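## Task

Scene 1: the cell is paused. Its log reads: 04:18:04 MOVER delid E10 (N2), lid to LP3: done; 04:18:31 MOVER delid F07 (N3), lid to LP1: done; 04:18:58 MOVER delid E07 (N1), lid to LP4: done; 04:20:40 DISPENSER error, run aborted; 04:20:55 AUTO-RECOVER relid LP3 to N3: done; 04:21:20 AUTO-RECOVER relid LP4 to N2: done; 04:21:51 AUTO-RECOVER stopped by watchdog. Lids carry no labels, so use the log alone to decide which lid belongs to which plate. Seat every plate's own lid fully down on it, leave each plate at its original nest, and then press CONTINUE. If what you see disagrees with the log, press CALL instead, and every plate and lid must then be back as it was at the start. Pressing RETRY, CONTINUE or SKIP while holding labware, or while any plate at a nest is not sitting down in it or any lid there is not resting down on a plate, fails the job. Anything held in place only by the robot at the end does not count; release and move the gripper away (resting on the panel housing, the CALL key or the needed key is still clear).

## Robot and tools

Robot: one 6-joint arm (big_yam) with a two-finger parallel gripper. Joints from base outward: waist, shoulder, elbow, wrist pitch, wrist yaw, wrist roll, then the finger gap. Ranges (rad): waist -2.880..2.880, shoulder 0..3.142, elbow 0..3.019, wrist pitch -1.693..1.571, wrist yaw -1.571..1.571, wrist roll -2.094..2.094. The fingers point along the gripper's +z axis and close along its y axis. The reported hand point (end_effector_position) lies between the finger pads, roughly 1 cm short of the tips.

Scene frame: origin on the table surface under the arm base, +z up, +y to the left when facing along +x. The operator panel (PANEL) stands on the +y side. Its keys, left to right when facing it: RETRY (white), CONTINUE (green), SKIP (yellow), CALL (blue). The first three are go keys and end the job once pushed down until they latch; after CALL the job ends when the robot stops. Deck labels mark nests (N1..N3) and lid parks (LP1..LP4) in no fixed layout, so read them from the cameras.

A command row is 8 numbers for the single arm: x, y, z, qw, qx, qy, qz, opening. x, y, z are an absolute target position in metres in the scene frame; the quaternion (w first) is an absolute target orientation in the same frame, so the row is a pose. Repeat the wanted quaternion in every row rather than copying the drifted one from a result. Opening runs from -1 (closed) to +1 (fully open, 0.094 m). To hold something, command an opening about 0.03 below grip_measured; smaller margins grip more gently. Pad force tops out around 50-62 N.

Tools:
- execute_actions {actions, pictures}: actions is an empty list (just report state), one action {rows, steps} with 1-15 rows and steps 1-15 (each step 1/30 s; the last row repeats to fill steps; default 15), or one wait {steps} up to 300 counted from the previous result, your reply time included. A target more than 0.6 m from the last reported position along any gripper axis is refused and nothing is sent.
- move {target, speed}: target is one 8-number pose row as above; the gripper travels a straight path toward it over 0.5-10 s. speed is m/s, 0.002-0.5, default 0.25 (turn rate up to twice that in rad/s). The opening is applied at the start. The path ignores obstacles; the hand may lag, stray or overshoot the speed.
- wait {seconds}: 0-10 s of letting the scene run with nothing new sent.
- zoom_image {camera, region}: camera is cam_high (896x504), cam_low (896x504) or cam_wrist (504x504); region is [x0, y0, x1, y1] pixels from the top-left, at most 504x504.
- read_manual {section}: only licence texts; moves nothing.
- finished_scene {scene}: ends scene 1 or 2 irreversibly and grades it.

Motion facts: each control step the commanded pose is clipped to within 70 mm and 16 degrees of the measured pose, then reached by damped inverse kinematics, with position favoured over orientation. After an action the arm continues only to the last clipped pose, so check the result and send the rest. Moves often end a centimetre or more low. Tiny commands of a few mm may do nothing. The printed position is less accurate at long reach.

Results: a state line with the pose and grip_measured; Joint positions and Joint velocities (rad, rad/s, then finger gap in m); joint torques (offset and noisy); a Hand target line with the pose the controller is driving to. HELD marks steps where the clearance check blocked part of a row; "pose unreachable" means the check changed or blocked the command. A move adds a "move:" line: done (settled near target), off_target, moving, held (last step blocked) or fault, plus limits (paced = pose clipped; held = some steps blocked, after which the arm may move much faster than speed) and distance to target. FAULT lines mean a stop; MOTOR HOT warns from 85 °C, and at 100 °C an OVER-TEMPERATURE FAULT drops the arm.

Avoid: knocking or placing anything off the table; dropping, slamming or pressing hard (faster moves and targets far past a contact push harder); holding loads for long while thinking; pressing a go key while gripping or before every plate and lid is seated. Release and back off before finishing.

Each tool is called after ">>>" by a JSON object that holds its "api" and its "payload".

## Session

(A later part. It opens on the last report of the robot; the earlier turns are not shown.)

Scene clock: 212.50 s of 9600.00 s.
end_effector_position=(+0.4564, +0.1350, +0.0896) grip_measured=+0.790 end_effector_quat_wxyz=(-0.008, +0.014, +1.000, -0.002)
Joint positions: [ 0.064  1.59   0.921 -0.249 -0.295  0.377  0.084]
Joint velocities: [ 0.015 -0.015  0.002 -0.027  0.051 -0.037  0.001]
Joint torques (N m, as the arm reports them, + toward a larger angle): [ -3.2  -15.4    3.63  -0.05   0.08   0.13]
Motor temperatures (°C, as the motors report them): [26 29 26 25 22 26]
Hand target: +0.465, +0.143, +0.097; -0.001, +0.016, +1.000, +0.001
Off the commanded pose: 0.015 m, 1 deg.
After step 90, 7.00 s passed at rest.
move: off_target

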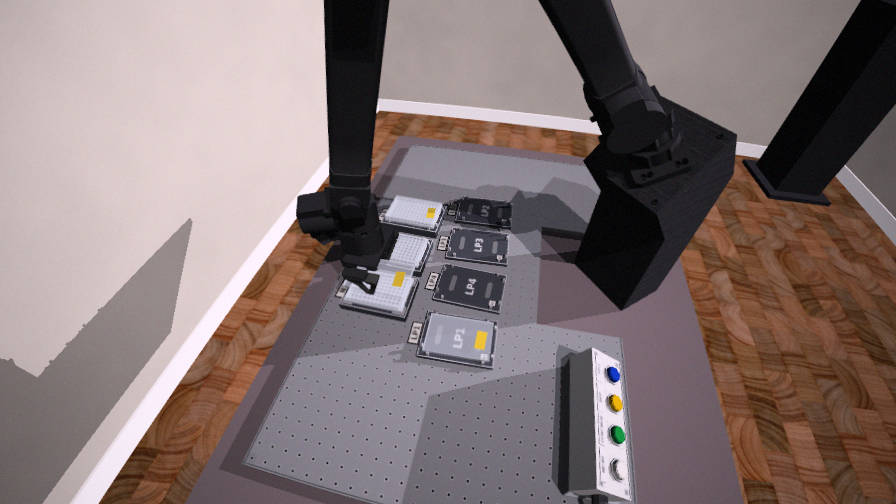

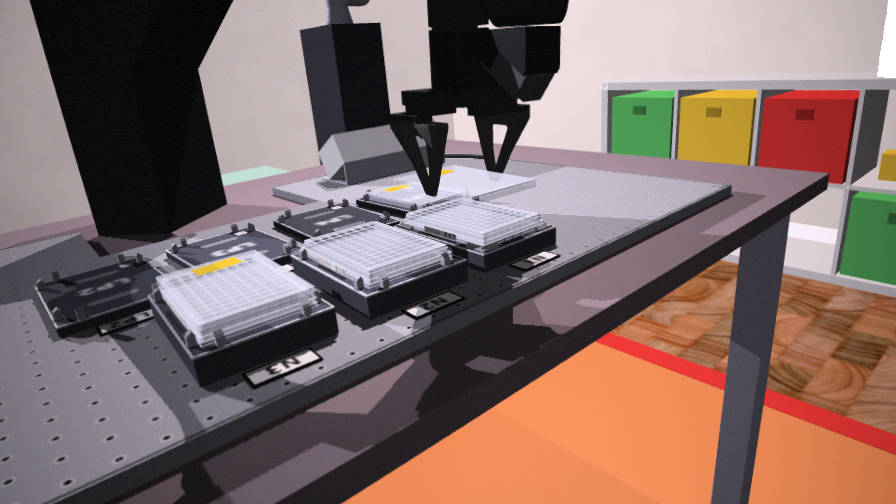

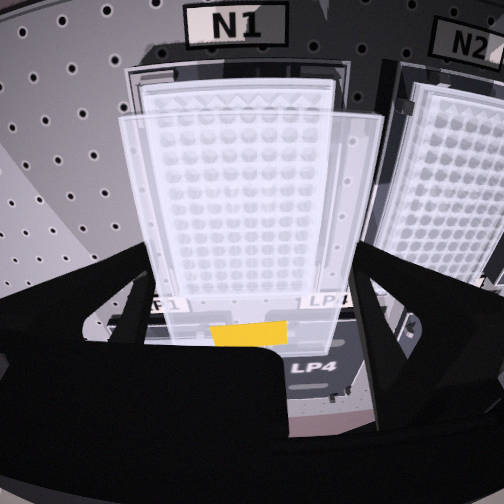

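>>> {"api": "move", "payload": {"target": [0.467, 0.146, 0.066, 0, 0.015, 1, 0, 0.765], "speed": 0.03}}

Scene clock: 224.50 s of 9600.00 s.
end_effector_position=(+0.4639, +0.1410, +0.0749) grip_measured=+0.790 end_effector_quat_wxyz=(-0.002, +0.016, +1.000, -0.003)
Joint positions: [ 0.082  1.631  0.951 -0.224 -0.277  0.397  0.084]
Joint velocities: [-0.015  0.005  0.017  0.012  0.066 -0.037  0.   ]
Joint torques (N m, as the arm reports them, + toward a larger angle): [ -2.69 -11.74   3.81   0.88   0.11   0.13]
Motor temperatures (°C, as the motors report them): [26 29 26 25 22 26]
Hand target: +0.467, +0.147, +0.066; -0.000, +0.015, +1.000, +0.000
Off the commanded pose: 0.011 m, 0 deg.
After step 90, 7.80 s passed at rest.
move: off_target

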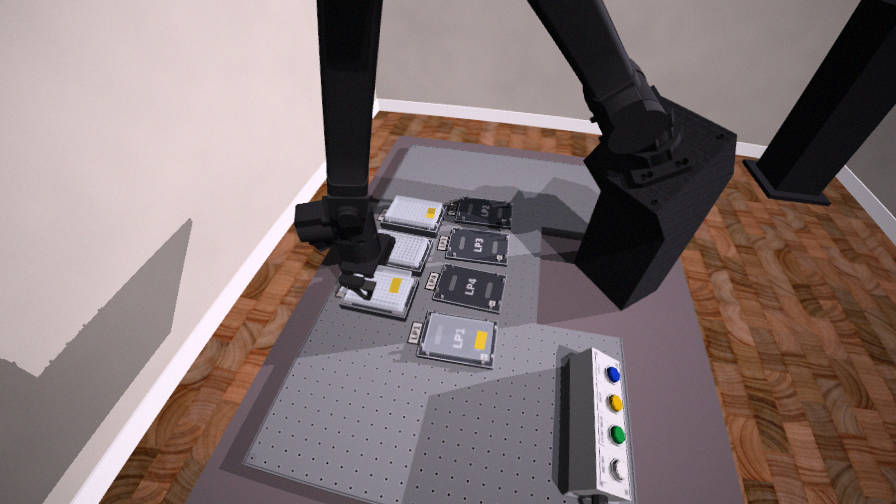

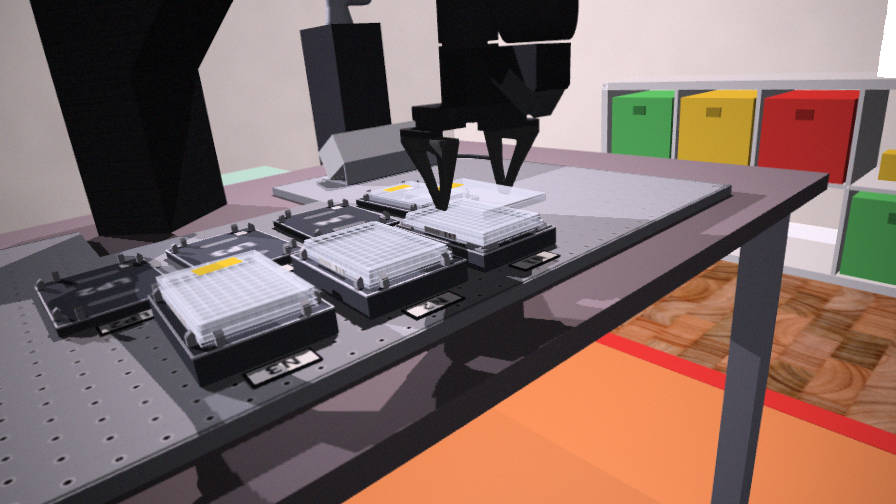

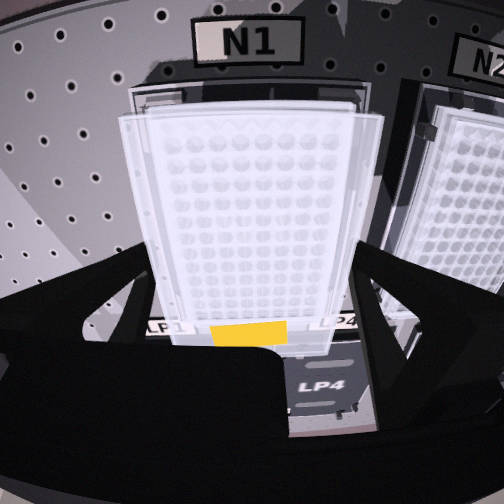

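>>> {"api": "zoom_image", "payload": {"camera": "cam_wrist", "region": [100, 70, 400, 360]}}

Region (100, 70, 400, 360) of cam_wrist's 504x504 image, scaled by 1.680, with more detail than that image has; it fills the top 487 rows of this view, and the rest is white.

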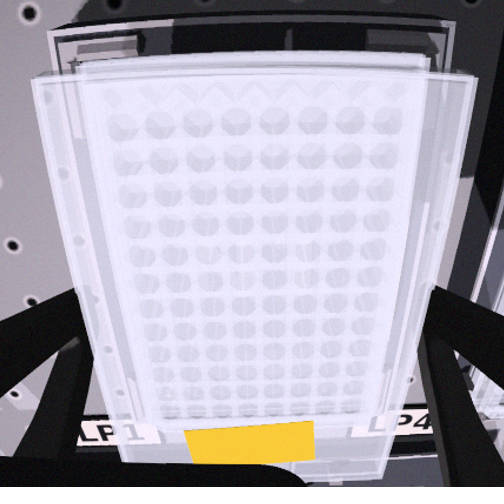

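>>> {"api": "move", "payload": {"target": [0.463, 0.146, 0.06, 0, 0.003, 1, 0, 0.765], "speed": 0.02}}

>>> {"api": "zoom_image", "payload": {"camera": "cam_wrist", "region": [100, 70, 400, 360]}}

Scene clock: 260.37 s of 9600.00 s.
end_effector_position=(+0.4626, +0.1416, +0.0689) grip_measured=+0.790 end_effector_quat_wxyz=(-0.000, +0.013, +1.000, -0.003)
Joint positions: [ 0.088  1.645  0.951 -0.205 -0.273  0.398  0.084]
Joint velocities: [-0.024 -0.005  0.002 -0.012  0.037 -0.022 -0.   ]
Joint torques (N m, as the arm reports them, + toward a larger angle): [ -3.52 -12.41   3.23   1.09   0.13  -0.06]
Motor temperatures (°C, as the motors report them): [26 29 26 25 22 26]
Hand target: +0.463, +0.146, +0.060; -0.000, +0.003, +1.000, +0.000
Off the commanded pose: 0.010 m, 1 deg.
After step 90, 31.77 s passed at rest.
move: done

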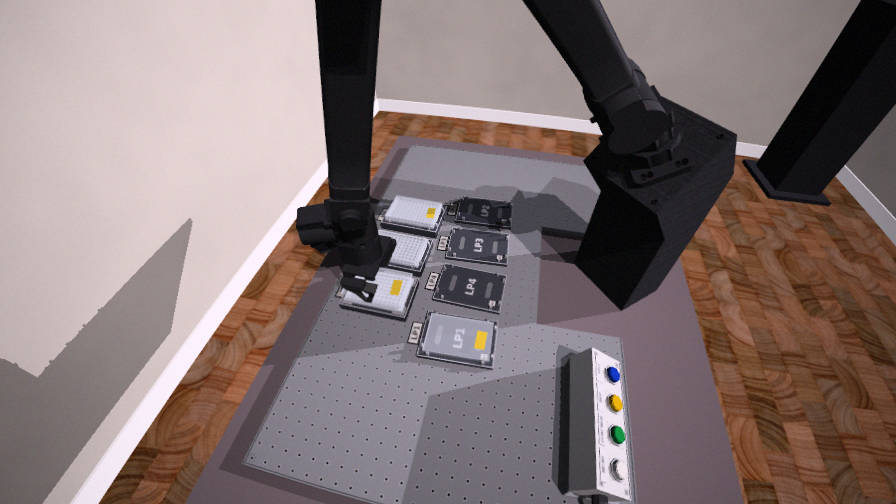

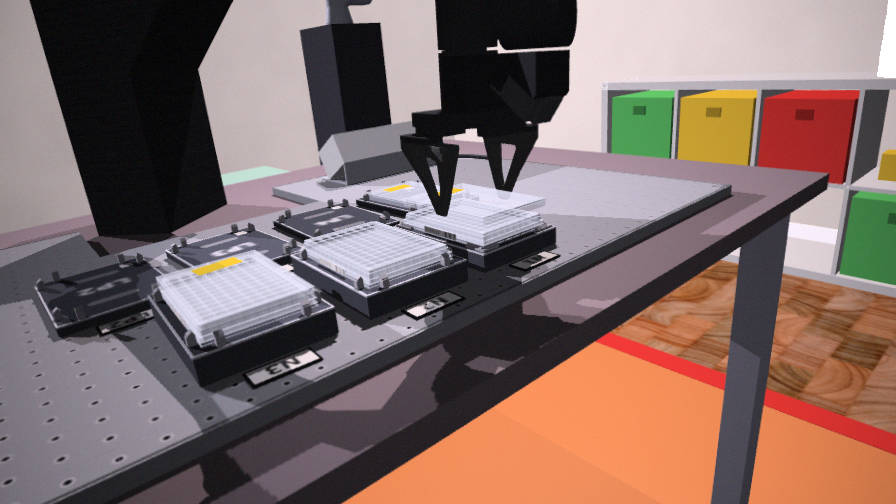

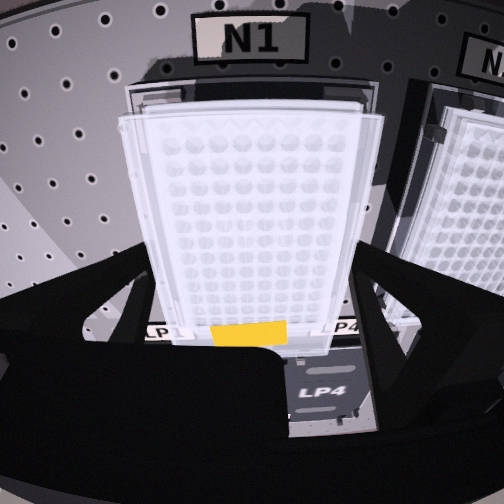

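Region (100, 70, 400, 360) of cam_wrist's 504x504 image, scaled by 1.680, with more detail than that image has; it fills the top 487 rows of this view, and the rest is white.

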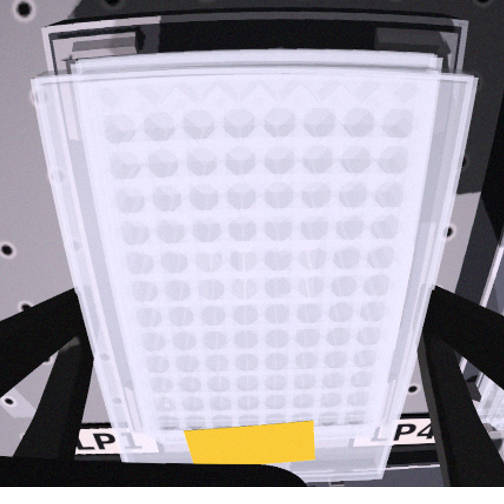

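>>> {"api": "move", "payload": {"target": [0.462, 0.144, 0.057, 0, -0.008, 1, 0, 0.765], "speed": 0.02}}

>>> {"api": "zoom_image", "payload": {"camera": "cam_wrist", "region": [100, 70, 400, 360]}}

Scene clock: 275.23 s of 9600.00 s.
end_effector_position=(+0.4623, +0.1406, +0.0660) grip_measured=+0.790 end_effector_quat_wxyz=(+0.001, +0.002, +1.000, -0.002)
Joint positions: [ 0.088  1.652  0.951 -0.195 -0.273  0.376  0.084]
Joint velocities: [-0.015  0.005 -0.012  0.007 -0.007 -0.037  0.   ]
Joint torques (N m, as the arm reports them, + toward a larger angle): [ -3.2  -12.75   3.06   0.99   0.07  -0.09]
Motor temperatures (°C, as the motors report them): [26 29 26 25 22 26]
Hand target: +0.462, +0.144, +0.057; -0.000, -0.008, +1.000, +0.000
Off the commanded pose: 0.010 m, 1 deg.
After step 90, 10.53 s passed at rest.
move: done

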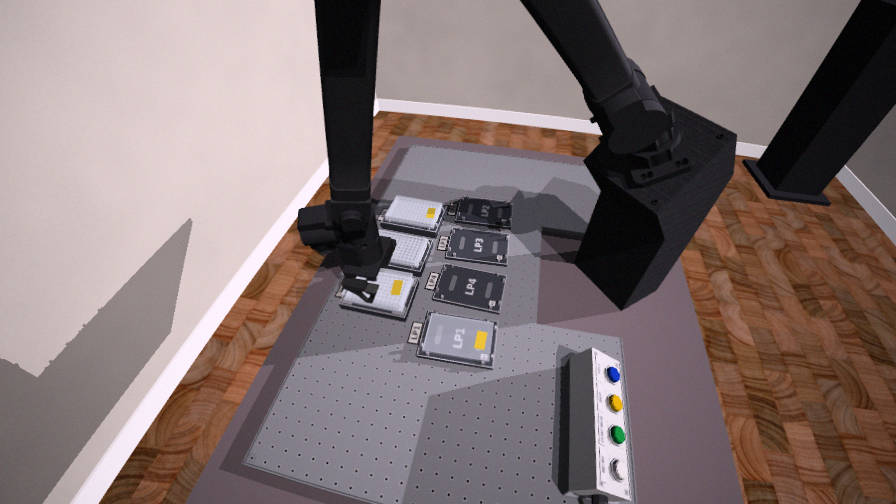

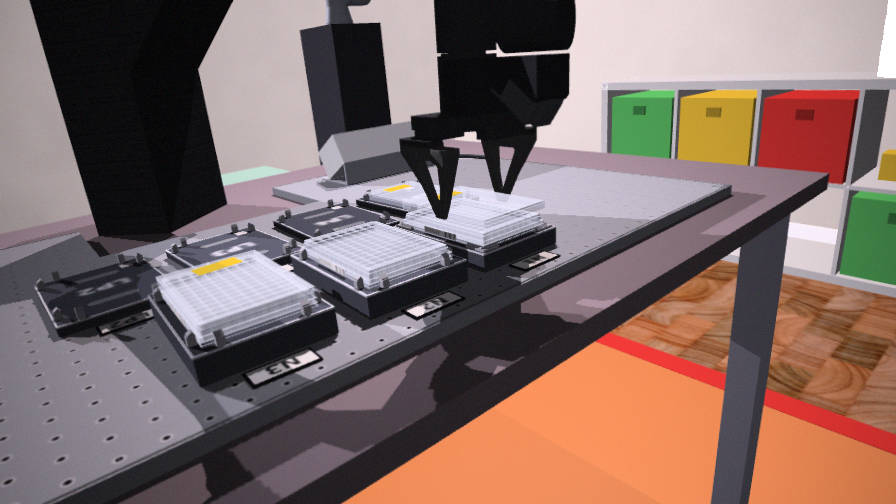

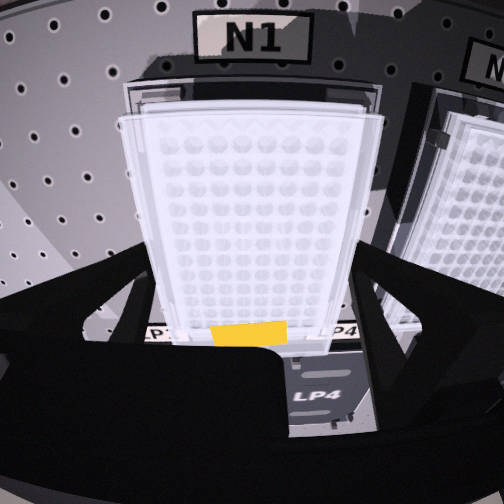

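Region (100, 70, 400, 360) of cam_wrist's 504x504 image, scaled by 1.680, with more detail than that image has; it fills the top 487 rows of this view, and the rest is white.

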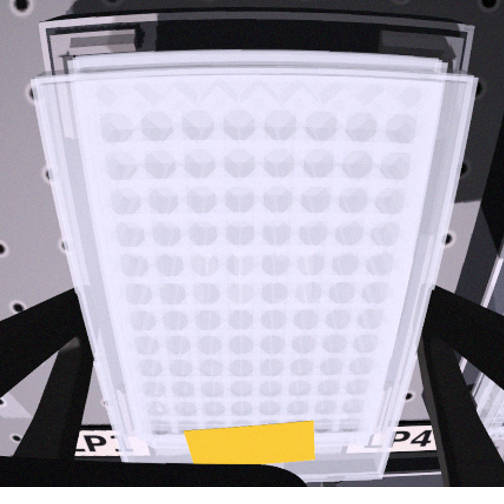

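>>> {"api": "move", "payload": {"target": [0.462, 0.1445, 0.049, 0, -0.004, 1, 0, 0.765], "speed": 0.015}}

>>> {"api": "zoom_image", "payload": {"camera": "cam_low", "region": [380, 170, 580, 280]}}

Scene clock: 286.43 s of 9600.00 s.
end_effector_position=(+0.4598, +0.1377, +0.0604) grip_measured=+0.790 end_effector_quat_wxyz=(-0.001, +0.002, +1.000, -0.004)
Joint positions: [ 0.089  1.668  0.951 -0.185 -0.271  0.375  0.084]
Joint velocities: [-0.015 -0.015  0.007 -0.002  0.051 -0.022 -0.   ]
Joint torques (N m, as the arm reports them, + toward a larger angle): [ -2.8  -11.01   3.64   1.03   0.16   0.05]
Motor temperatures (°C, as the motors report them): [26 29 26 25 22 26]
Hand target: +0.462, +0.145, +0.049; -0.000, -0.004, +1.000, -0.000
Off the commanded pose: 0.013 m, 1 deg.
After step 90, 6.80 s passed at rest.
move: off_target

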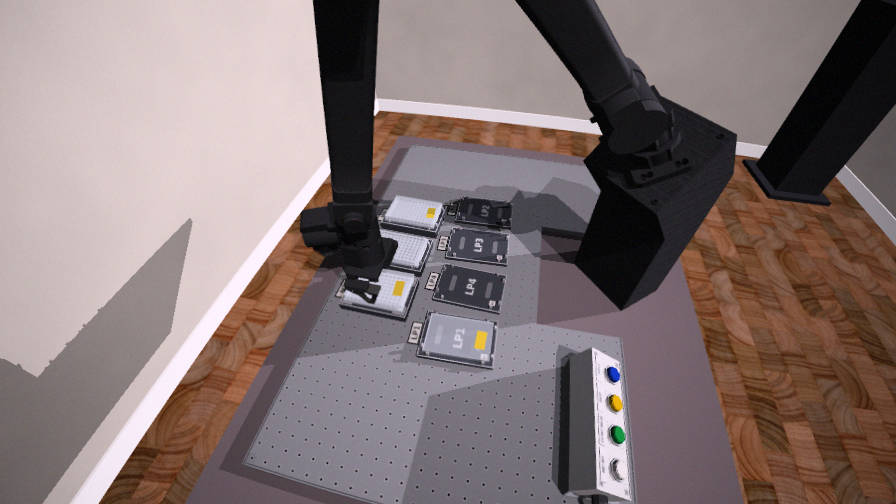

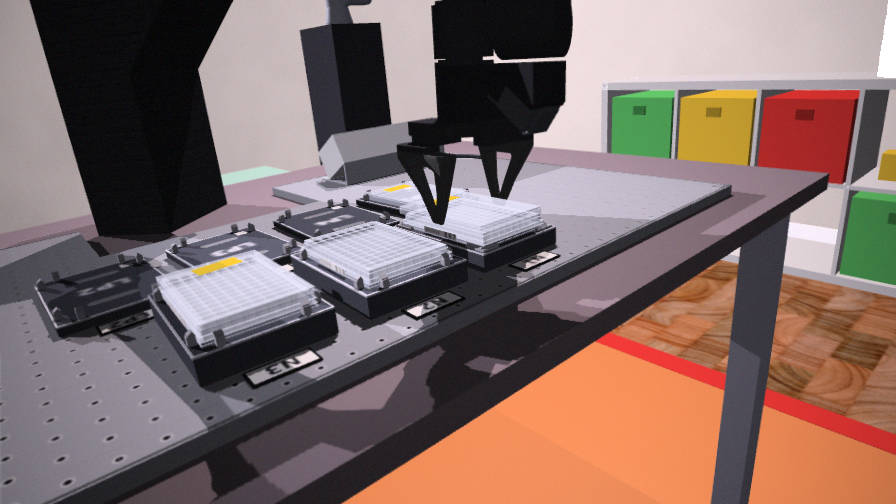

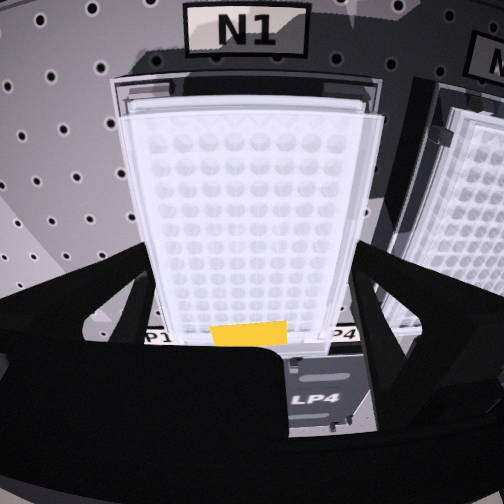

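Region (380, 170, 580, 280) of cam_low's 896x504 image, scaled by 2.520, with more detail than that image has; it fills the top 277 rows of this view, and the rest is white.

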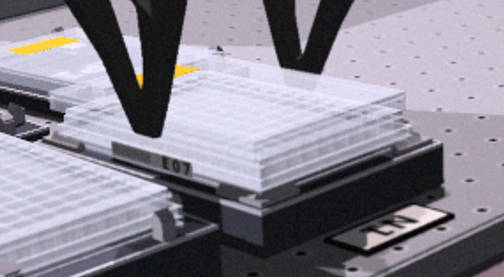

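>>> {"api": "move", "payload": {"target": [0.466, 0.1475, 0.053, 0, -0.004, 1, 0, 0.765], "speed": 0.01}}

>>> {"api": "zoom_image", "payload": {"camera": "cam_wrist", "region": [100, 70, 400, 360]}}

Scene clock: 306.40 s of 9600.00 s.
end_effector_position=(+0.4661, +0.1419, +0.0609) grip_measured=+0.790 end_effector_quat_wxyz=(+0.004, -0.001, +1.000, -0.001)
Joint positions: [ 0.091  1.668  0.964 -0.185 -0.27   0.375  0.084]
Joint velocities: [ 0.005 -0.005 -0.012 -0.007 -0.051 -0.095  0.001]
Joint torques (N m, as the arm reports them, + toward a larger angle): [ -2.73 -12.29   3.5    0.37   0.13   0.07]
Motor temperatures (°C, as the motors report them): [26 29 26 25 22 26]
Hand target: +0.465, +0.148, +0.053; -0.000, -0.004, +1.000, +0.000
Off the commanded pose: 0.010 m, 1 deg.
After step 90, 15.37 s passed at rest.
move: done

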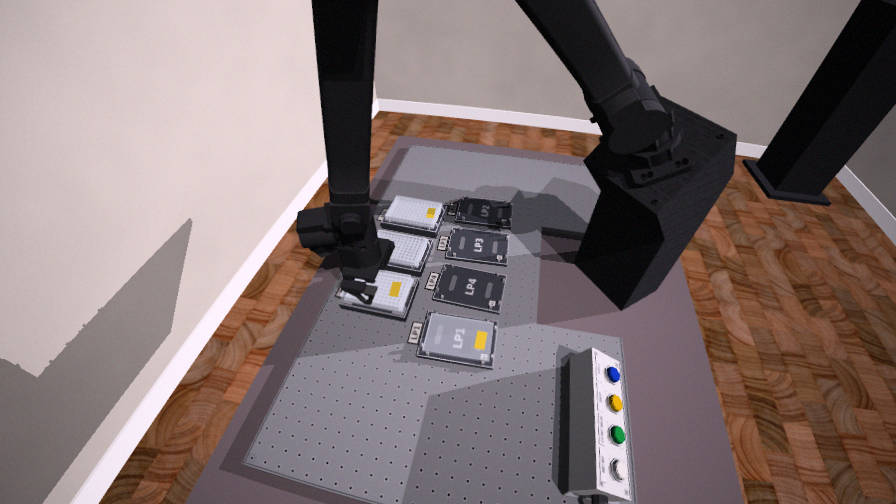

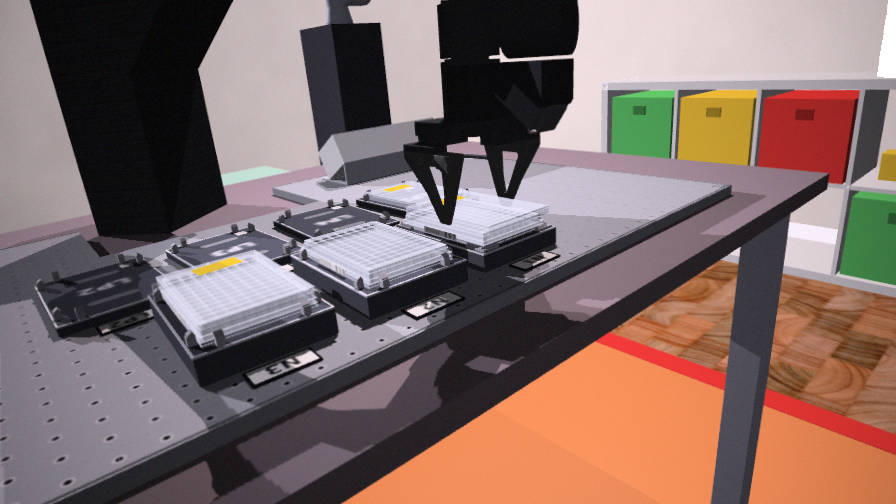

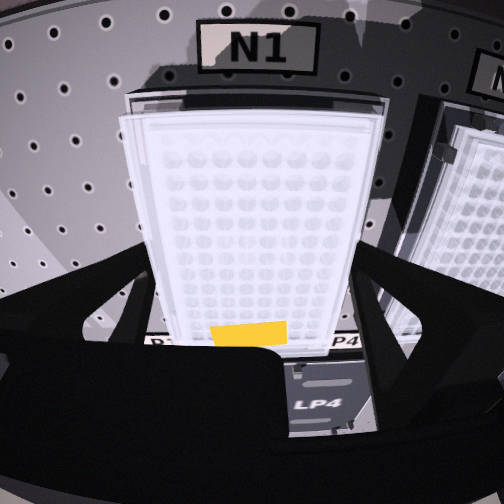

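Region (100, 70, 400, 360) of cam_wrist's 504x504 image, scaled by 1.680, with more detail than that image has; it fills the top 487 rows of this view, and the rest is white.

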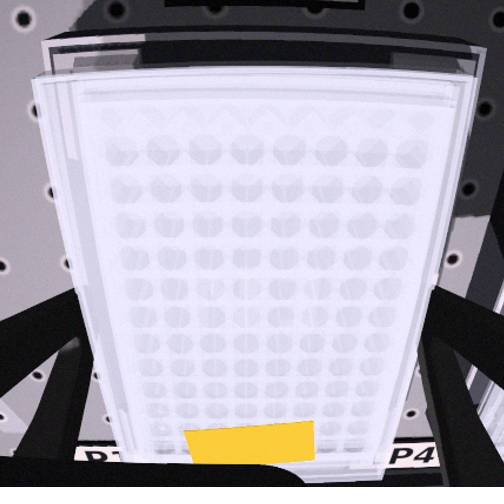

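>>> {"api": "move", "payload": {"target": [0.461, 0.145, 0.051, 0, 0.0, 1, 0, 0.765], "speed": 0.01}}

>>> {"api": "zoom_image", "payload": {"camera": "cam_wrist", "region": [100, 70, 400, 360]}}

Scene clock: 319.00 s of 9600.00 s.
end_effector_position=(+0.4661, +0.1419, +0.0609) grip_measured=+0.790 end_effector_quat_wxyz=(+0.004, -0.001, +1.000, -0.002)
Joint positions: [ 0.091  1.668  0.964 -0.185 -0.27   0.376  0.084]
Joint velocities: [-0.005  0.005 -0.012 -0.002  0.007 -0.022 -0.001]
Joint torques (N m, as the arm reports them, + toward a larger angle): [ -3.37 -11.83   2.29   1.05   0.11   0.16]
Motor temperatures (°C, as the motors report them): [26 30 26 25 22 26]
Hand target: +0.461, +0.145, +0.051; -0.000, -0.000, +1.000, -0.000
Off the commanded pose: 0.012 m, 0 deg.
After step 90, 8.23 s passed at rest.
move: off_target

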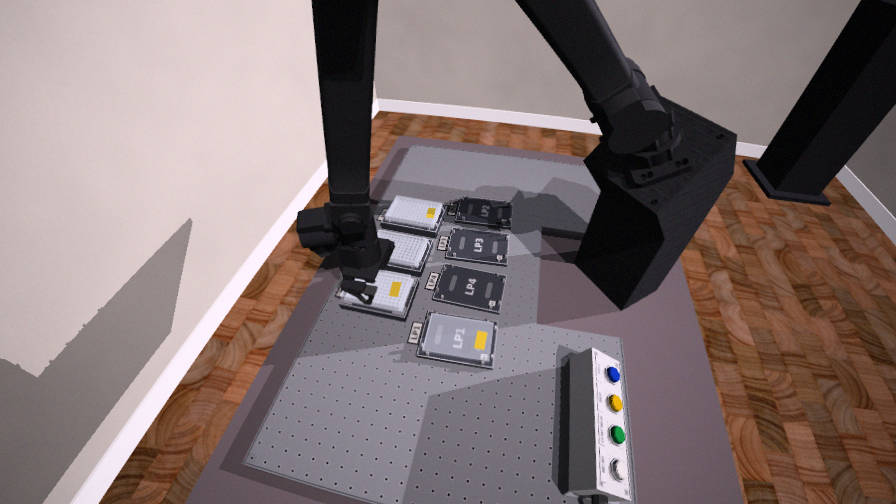

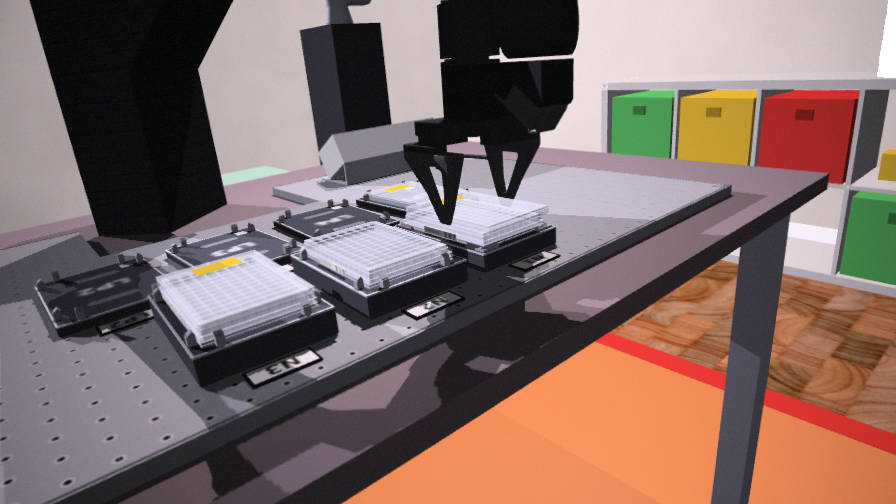

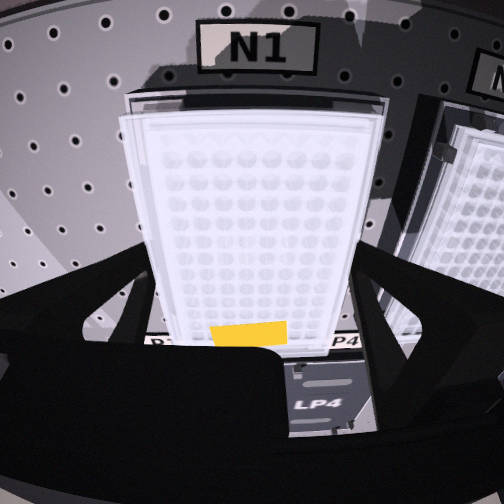

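Region (100, 70, 400, 360) of cam_wrist's 504x504 image, scaled by 1.680, with more detail than that image has; it fills the top 487 rows of this view, and the rest is white.

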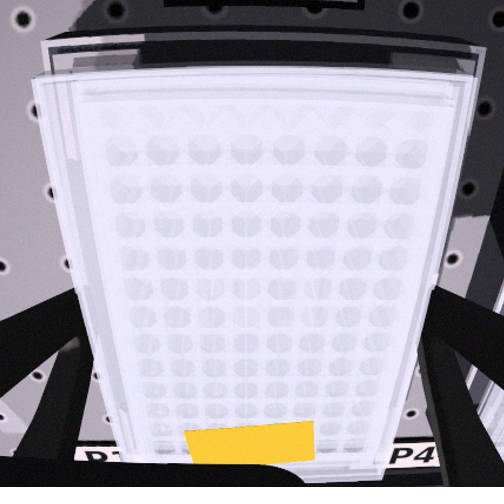

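>>> {"api": "execute_actions", "payload": {"actions": [{"rows": [[0.460, 0.1445, 0.052, 0, 0, 1, 0, 0.765],[0.4595, 0.1443, 0.052, 0, 0, 1, 0, 0.765],[0.459, 0.144, 0.052, 0, 0, 1, 0, 0.765],[0.4585, 0.1438, 0.052, 0, 0, 1, 0, 0.765],[0.458, 0.1435, 0.052, 0, 0, 1, 0, 0.765]], "steps": 15}], "pictures": false}}

Scene clock: 339.30 s of 9600.00 s.
end_effector_position=(+0.4671, +0.1423, +0.0609) grip_measured=+0.790 end_effector_quat_wxyz=(+0.006, -0.001, +1.000, -0.001)
Joint positions: [ 0.091  1.668  0.964 -0.18  -0.27   0.376  0.084]
Joint velocities: [ 0.005  0.005  0.002  0.012 -0.022  0.051 -0.   ]
Joint torques (N m, as the arm reports them, + toward a larger angle): [ -2.96 -12.78   1.22   1.05   0.06   0.14]
Motor temperatures (°C, as the motors report them): [26 30 26 25 22 26]
Hand target: +0.458, +0.143, +0.052; -0.000, -0.000, +1.000, -0.000
Off the commanded pose: 0.013 m, 1 deg.
Steps of this call (steps 1 to 90: nothing new was sent; then 16.80 s passed at rest; steps 91 to 105: all 15 steps of this action). Readings (end_effector_position):
91: (+0.4661, +0.1419, +0.0609)
92: (+0.4662, +0.1419, +0.0609)
94: (+0.4665, +0.1421, +0.0609)
98: (+0.4671, +0.1423, +0.0609)
105: the state above

>>> {"api": "execute_actions", "payload": {"actions": [{"rows": [[0.4575, 0.1433, 0.052, 0, 0, 1, 0, 0.765],[0.457, 0.143, 0.052, 0, 0, 1, 0, 0.765],[0.4565, 0.1428, 0.052, 0, 0, 1, 0, 0.765],[0.456, 0.1426, 0.052, 0, 0, 1, 0, 0.765],[0.4555, 0.1424, 0.052, 0, 0, 1, 0, 0.765],[0.455, 0.1422, 0.052, 0, 0, 1, 0, 0.765]], "steps": 15}], "pictures": false}}

Scene clock: 347.73 s of 9600.00 s.
end_effector_position=(+0.4656, +0.1416, +0.0604) grip_measured=+0.790 end_effector_quat_wxyz=(+0.008, -0.002, +1.000, -0.000)
Joint positions: [ 0.091  1.668  0.957 -0.169 -0.27   0.376  0.084]
Joint velocities: [-0.005 -0.005 -0.002  0.007 -0.051 -0.037 -0.   ]
Joint torques (N m, as the arm reports them, + toward a larger angle): [ -3.45 -12.85   0.92   1.15   0.08   0.15]
Motor temperatures (°C, as the motors report them): [26 30 26 26 22 26]
Hand target: +0.455, +0.142, +0.052; -0.000, +0.000, +1.000, -0.000
Off the commanded pose: 0.014 m, 1 deg.
Steps of this call (steps 1 to 90: nothing new was sent; then 4.93 s passed at rest; steps 91 to 105: all 15 steps of this action). Readings (end_effector_position):
91: (+0.4671, +0.1423, +0.0609)
92: (+0.4670, +0.1422, +0.0609)
94: (+0.4668, +0.1421, +0.0607)
98: (+0.4659, +0.1417, +0.0605)
105: the state above

>>> {"api": "execute_actions", "payload": {"actions": [{"rows": [[0.454, 0.1418, 0.052, -0.0025, 0, 1, 0, 0.765],[0.453, 0.1414, 0.052, -0.005, 0, 1, 0, 0.765],[0.452, 0.141, 0.052, -0.0075, 0, 1, 0, 0.765],[0.451, 0.1406, 0.052, -0.01, 0, 1, 0, 0.765],[0.450, 0.1402, 0.052, -0.0125, 0, 1, 0, 0.765]], "steps": 15}], "pictures": false}}

Scene clock: 368.70 s of 9600.00 s.
end_effector_position=(+0.4655, +0.1419, +0.0604) grip_measured=+0.790 end_effector_quat_wxyz=(+0.007, -0.002, +1.000, +0.001)
Joint positions: [ 0.091  1.668  0.957 -0.169 -0.272  0.376  0.084]
Joint velocities: [ 0.005 -0.005  0.002 -0.017  0.022 -0.022 -0.   ]
Joint torques (N m, as the arm reports them, + toward a larger angle): [ -3.01 -13.38   1.1    0.06  -0.33   0.07]
Motor temperatures (°C, as the motors report them): [26 30 26 26 22 26]
Hand target: +0.450, +0.140, +0.052; -0.012, +0.000, +1.000, -0.000
Off the commanded pose: 0.018 m, 2 deg.
Steps of this call (steps 1 to 90: nothing new was sent; then 17.47 s passed at rest; steps 91 to 105: all 15 steps of this action). Readings (end_effector_position):
91: (+0.4656, +0.1416, +0.0604)
92: (+0.4656, +0.1416, +0.0604)
94: (+0.4655, +0.1417, +0.0604)
98: (+0.4655, +0.1419, +0.0604)
105: the state above

>>> {"api": "execute_actions", "payload": {"actions": [{"rows": [[0.4495, 0.14, 0.052, -0.0135, 0, 1, -0.004, 0.765],[0.449, 0.1398, 0.052, -0.0145, 0, 1, -0.006, 0.765],[0.4485, 0.1396, 0.052, -0.0155, 0, 1, -0.007, 0.765],[0.448, 0.1394, 0.052, -0.0165, 0, 1, -0.0075, 0.765],[0.4475, 0.1392, 0.052, -0.0175, 0, 1, -0.008, 0.765]], "steps": 15}], "pictures": false}}

Scene clock: 381.07 s of 9600.00 s.
end_effector_position=(+0.4622, +0.1398, +0.0604) grip_measured=+0.790 end_effector_quat_wxyz=(+0.001, +0.001, +1.000, -0.004)
Joint positions: [ 0.091  1.668  0.957 -0.185 -0.267  0.376  0.084]
Joint velocities: [-0.005 -0.005  0.007 -0.017 -0.022 -0.11  -0.   ]
Joint torques (N m, as the arm reports them, + toward a larger angle): [ -3.36 -12.64   1.43  -0.06   0.13   0.02]
Motor temperatures (°C, as the motors report them): [26 30 26 25 22 26]
Hand target: +0.448, +0.139, +0.052; -0.017, +0.000, +1.000, -0.008
Off the commanded pose: 0.017 m, 2 deg.
Steps of this call (steps 1 to 90: nothing new was sent; then 8.87 s passed at rest; steps 91 to 105: all 15 steps of this action). Readings (end_effector_position):
91: (+0.4653, +0.1417, +0.0604)
92: (+0.4651, +0.1414, +0.0604)
94: (+0.4640, +0.1408, +0.0604)
98: (+0.4623, +0.1399, +0.0604)
105: the state above

>>> {"api": "execute_actions", "payload": {"actions": []}}

>>> {"api": "zoom_image", "payload": {"camera": "cam_wrist", "region": [100, 70, 400, 360]}}

>>> {"api": "zoom_image", "payload": {"camera": "cam_low", "region": [380, 170, 580, 280]}}

Scene clock: 392.50 s of 9600.00 s.
end_effector_position=(+0.4622, +0.1398, +0.0604) grip_measured=+0.790 end_effector_quat_wxyz=(+0.001, +0.001, +1.000, -0.004)
Joint positions: [ 0.091  1.668  0.957 -0.185 -0.267  0.376  0.084]
Joint velocities: [ 0.005  0.005 -0.002 -0.002 -0.022 -0.051  0.   ]
Joint torques (N m, as the arm reports them, + toward a larger angle): [ -3.45 -13.08   1.16  -0.01   0.12   0.03]
Motor temperatures (°C, as the motors report them): [26 30 26 25 22 26]
Hand target: +0.448, +0.139, +0.052; -0.017, +0.000, +1.000, -0.008
Off the commanded pose: 0.017 m, 2 deg.
Steps of this call (steps 1 to 90: nothing new was sent; then 8.43 s passed at rest). Readings (end_effector_position):
1: (+0.4622, +0.1398, +0.0604)
2: (+0.4622, +0.1398, +0.0604)
4: (+0.4622, +0.1398, +0.0604)
8: (+0.4622, +0.1398, +0.0604)
90: the state above

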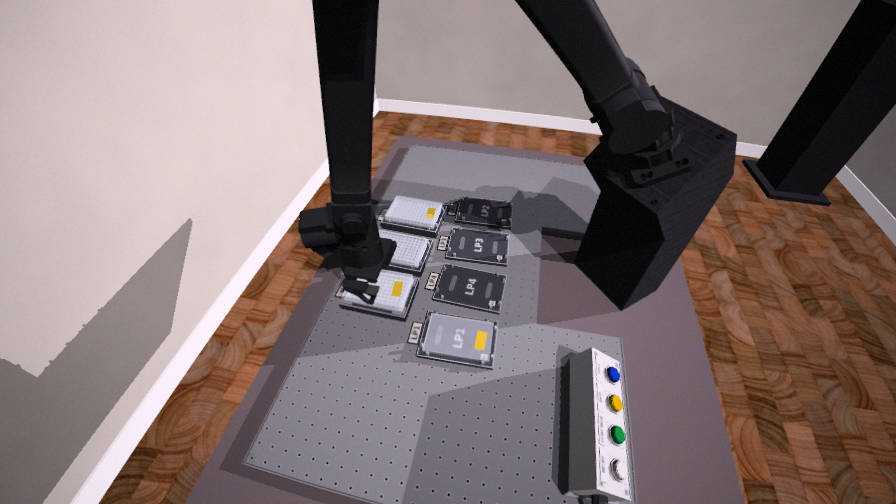

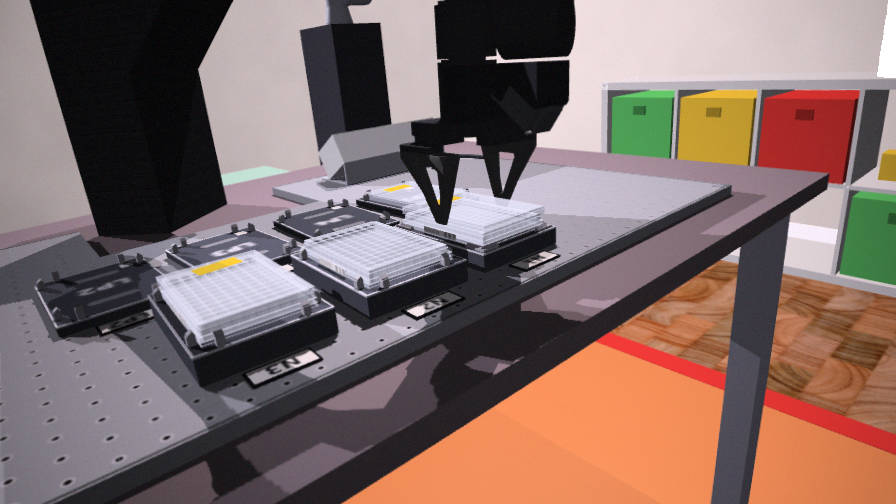

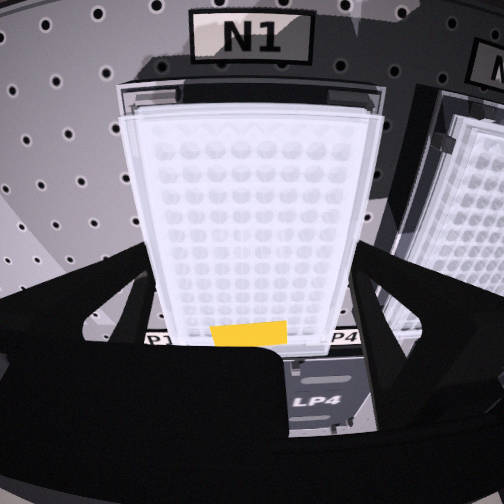

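Region (100, 70, 400, 360) of cam_wrist's 504x504 image, scaled by 1.680, with more detail than that image has; it fills the top 487 rows of this view, and the rest is white.

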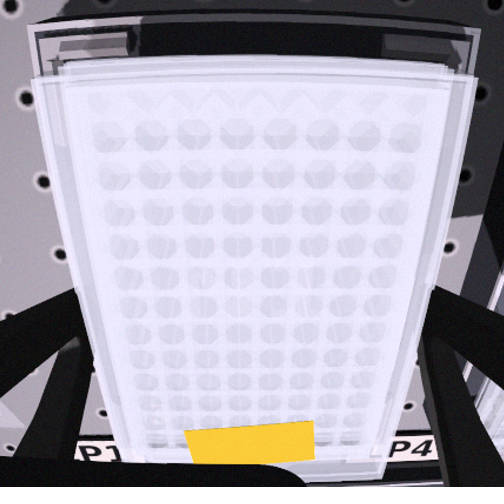

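Region (380, 170, 580, 280) of cam_low's 896x504 image, scaled by 2.520, with more detail than that image has; it fills the top 277 rows of this view, and the rest is white.

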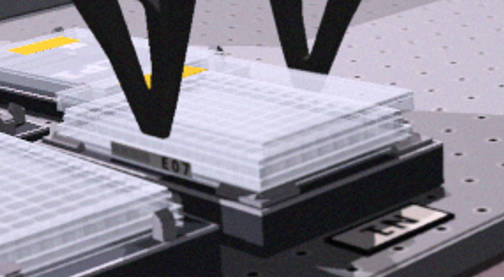

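>>> {"api": "execute_actions", "payload": {"actions": [{"rows": [[0.452, 0.1405, 0.0525, -0.012, 0, 1, -0.006, 0.765],[0.456, 0.1418, 0.0525, -0.008, 0, 1, -0.004, 0.765],[0.460, 0.143, 0.0525, -0.004, 0, 1, -0.002, 0.765],[0.4635, 0.1438, 0.0525, 0.0, 0, 1, 0, 0.765]], "steps": 12}], "pictures": false}}

Scene clock: 408.10 s of 9600.00 s.
end_effector_position=(+0.4622, +0.1398, +0.0604) grip_measured=+0.790 end_effector_quat_wxyz=(+0.001, +0.001, +1.000, -0.004)
Joint positions: [ 0.091  1.668  0.957 -0.185 -0.268  0.376  0.084]
Joint velocities: [ 0.015  0.005  0.002 -0.012 -0.037 -0.037 -0.001]
Joint torques (N m, as the arm reports them, + toward a larger angle): [ -3.27 -12.17   3.3    0.54  -0.14   0.14]
Motor temperatures (°C, as the motors report them): [26 30 26 25 22 26]
Hand target: +0.463, +0.144, +0.053; -0.000, +0.000, +1.000, +0.000
Off the commanded pose: 0.009 m, 0 deg.
Steps of this call (steps 1 to 90: nothing new was sent; then 12.20 s passed at rest; steps 91 to 102: all 12 steps of this action). Readings (end_effector_position):
91: (+0.4622, +0.1398, +0.0604)
92: (+0.4622, +0.1398, +0.0604)
94: (+0.4622, +0.1398, +0.0604)
98: (+0.4622, +0.1398, +0.0604)
102: the state above

>>> {"api": "execute_actions", "payload": {"actions": [{"rows": [[0.4635, 0.1442, 0.052, 0.001, 0, 1, 0, 0.765],[0.4635, 0.1445, 0.0515, 0.001, 0, 1, 0, 0.765],[0.4635, 0.1448, 0.051, 0.001, 0, 1, 0, 0.765],[0.4635, 0.145, 0.0505, 0.001, 0, 1, 0, 0.765],[0.4635, 0.145, 0.05, 0.001, 0, 1, 0, 0.765],[0.4635, 0.145, 0.0495, 0.001, 0, 1, 0, 0.765],[0.4635, 0.145, 0.049, 0.001, 0, 1, 0, 0.765]], "steps": 15}], "pictures": false}}

Scene clock: 422.43 s of 9600.00 s.
end_effector_position=(+0.4609, +0.1392, +0.0584) grip_measured=+0.790 end_effector_quat_wxyz=(-0.000, +0.001, +1.000, -0.004)
Joint positions: [ 0.092  1.673  0.957 -0.182 -0.268  0.378  0.084]
Joint velocities: [-0.005 -0.005  0.012 -0.012 -0.037 -0.066 -0.001]
Joint torques (N m, as the arm reports them, + toward a larger angle): [ -3.61 -12.27   3.54   0.83   0.04   0.15]
Motor temperatures (°C, as the motors report them): [26 30 26 25 22 26]
Hand target: +0.463, +0.145, +0.049; +0.001, -0.000, +1.000, +0.000
Off the commanded pose: 0.011 m, 1 deg.
Steps of this call (steps 1 to 90: nothing new was sent; then 10.83 s passed at rest; steps 91 to 105: all 15 steps of this action). Readings (end_effector_position):
91: (+0.4622, +0.1398, +0.0604)
92: (+0.4622, +0.1398, +0.0604)
94: (+0.4622, +0.1398, +0.0604)
98: (+0.4619, +0.1395, +0.0596)
105: the state above

>>> {"api": "execute_actions", "payload": {"actions": [{"rows": [[0.464, 0.1452, 0.0485, 0.001, 0, 1, 0, 0.765],[0.4643, 0.1454, 0.048, 0.001, 0, 1, 0, 0.765],[0.4646, 0.1455, 0.0475, 0.001, 0, 1, 0, 0.765],[0.4648, 0.1455, 0.047, 0.001, 0, 1, 0, 0.765],[0.465, 0.1455, 0.0465, 0.001, 0, 1, 0, 0.765],[0.465, 0.1455, 0.046, 0.001, 0, 1, 0, 0.765],[0.465, 0.1455, 0.0455, 0.001, 0, 1, 0, 0.765]], "steps": 15}]}}

>>> {"api": "zoom_image", "payload": {"camera": "cam_low", "region": [380, 170, 580, 280]}}

Scene clock: 436.20 s of 9600.00 s.
end_effector_position=(+0.4621, +0.1397, +0.0553) grip_measured=+0.790 end_effector_quat_wxyz=(-0.001, +0.002, +1.000, -0.004)
Joint positions: [ 0.093  1.682  0.965 -0.182 -0.268  0.379  0.084]
Joint velocities: [-0.005 -0.024 -0.002 -0.002  0.037  0.007  0.001]
Joint torques (N m, as the arm reports them, + toward a larger angle): [ -3.25 -12.5    3.5    1.01   0.11   0.12]
Motor temperatures (°C, as the motors report them): [26 30 26 25 22 26]
Hand target: +0.465, +0.146, +0.046; +0.001, +0.000, +1.000, +0.000
Off the commanded pose: 0.012 m, 1 deg.
Steps of this call (steps 1 to 90: nothing new was sent; then 10.27 s passed at rest; steps 91 to 105: all 15 steps of this action). Readings (end_effector_position):
91: (+0.4611, +0.1393, +0.0584)
92: (+0.4612, +0.1393, +0.0583)
94: (+0.4623, +0.1396, +0.0578)
98: (+0.4621, +0.1396, +0.0557)
105: the state above

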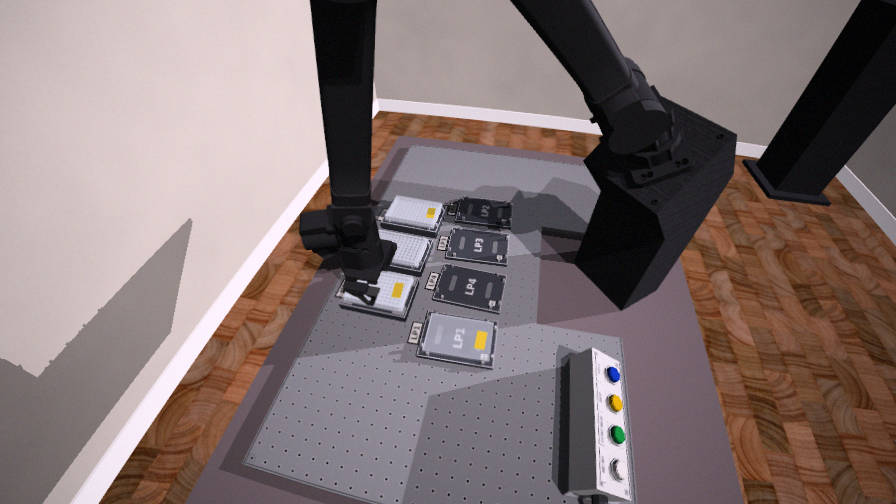

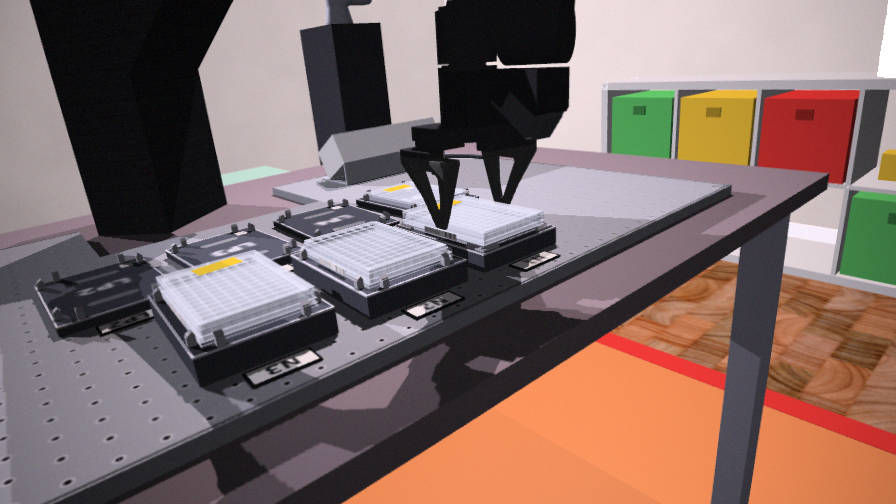

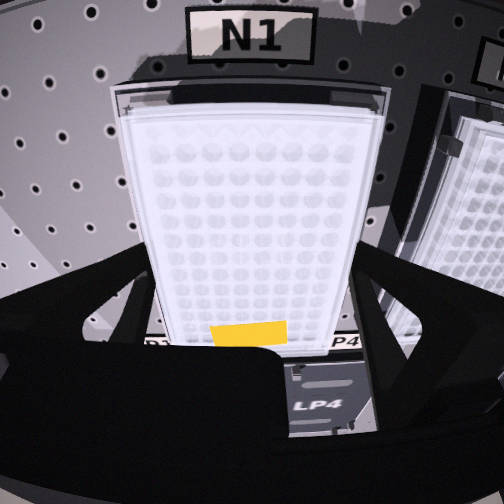

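Region (380, 170, 580, 280) of cam_low's 896x504 image, scaled by 2.520, with more detail than that image has; it fills the top 277 rows of this view, and the rest is white.

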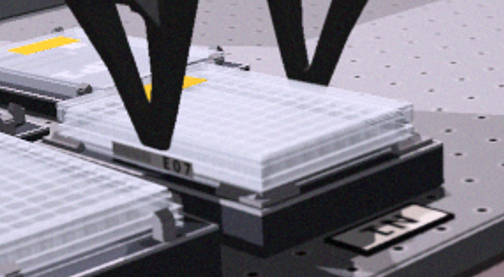

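>>> {"api": "execute_actions", "payload": {"actions": [{"rows": [[0.465, 0.1455, 0.045, 0.001, 0, 1, 0, 0.765],[0.465, 0.1455, 0.0445, 0.001, 0, 1, 0, 0.765],[0.465, 0.1455, 0.044, 0.001, 0, 1, 0, 0.765],[0.465, 0.1455, 0.0435, 0.001, 0, 1, 0, 0.765]], "steps": 12}], "pictures": false}}

Scene clock: 445.23 s of 9600.00 s.
end_effector_position=(+0.4621, +0.1397, +0.0553) grip_measured=+0.790 end_effector_quat_wxyz=(-0.001, +0.002, +1.000, -0.004)
Joint positions: [ 0.093  1.682  0.965 -0.182 -0.268  0.379  0.084]
Joint velocities: [ 0.015 -0.015 -0.002  0.002  0.007  0.022  0.   ]
Joint torques (N m, as the arm reports them, + toward a larger angle): [ -2.63 -12.58   3.82   1.18   0.15   0.14]
Motor temperatures (°C, as the motors report them): [26 30 26 25 22 26]
Hand target: +0.465, +0.146, +0.044; +0.001, +0.000, +1.000, +0.000
Off the commanded pose: 0.013 m, 1 deg.
Steps of this call (steps 1 to 90: nothing new was sent; then 5.63 s passed at rest; steps 91 to 102: all 12 steps of this action). Readings (end_effector_position):
91: (+0.4621, +0.1397, +0.0553)
92: (+0.4621, +0.1397, +0.0553)
94: (+0.4621, +0.1397, +0.0553)
98: (+0.4621, +0.1397, +0.0553)
102: the state above


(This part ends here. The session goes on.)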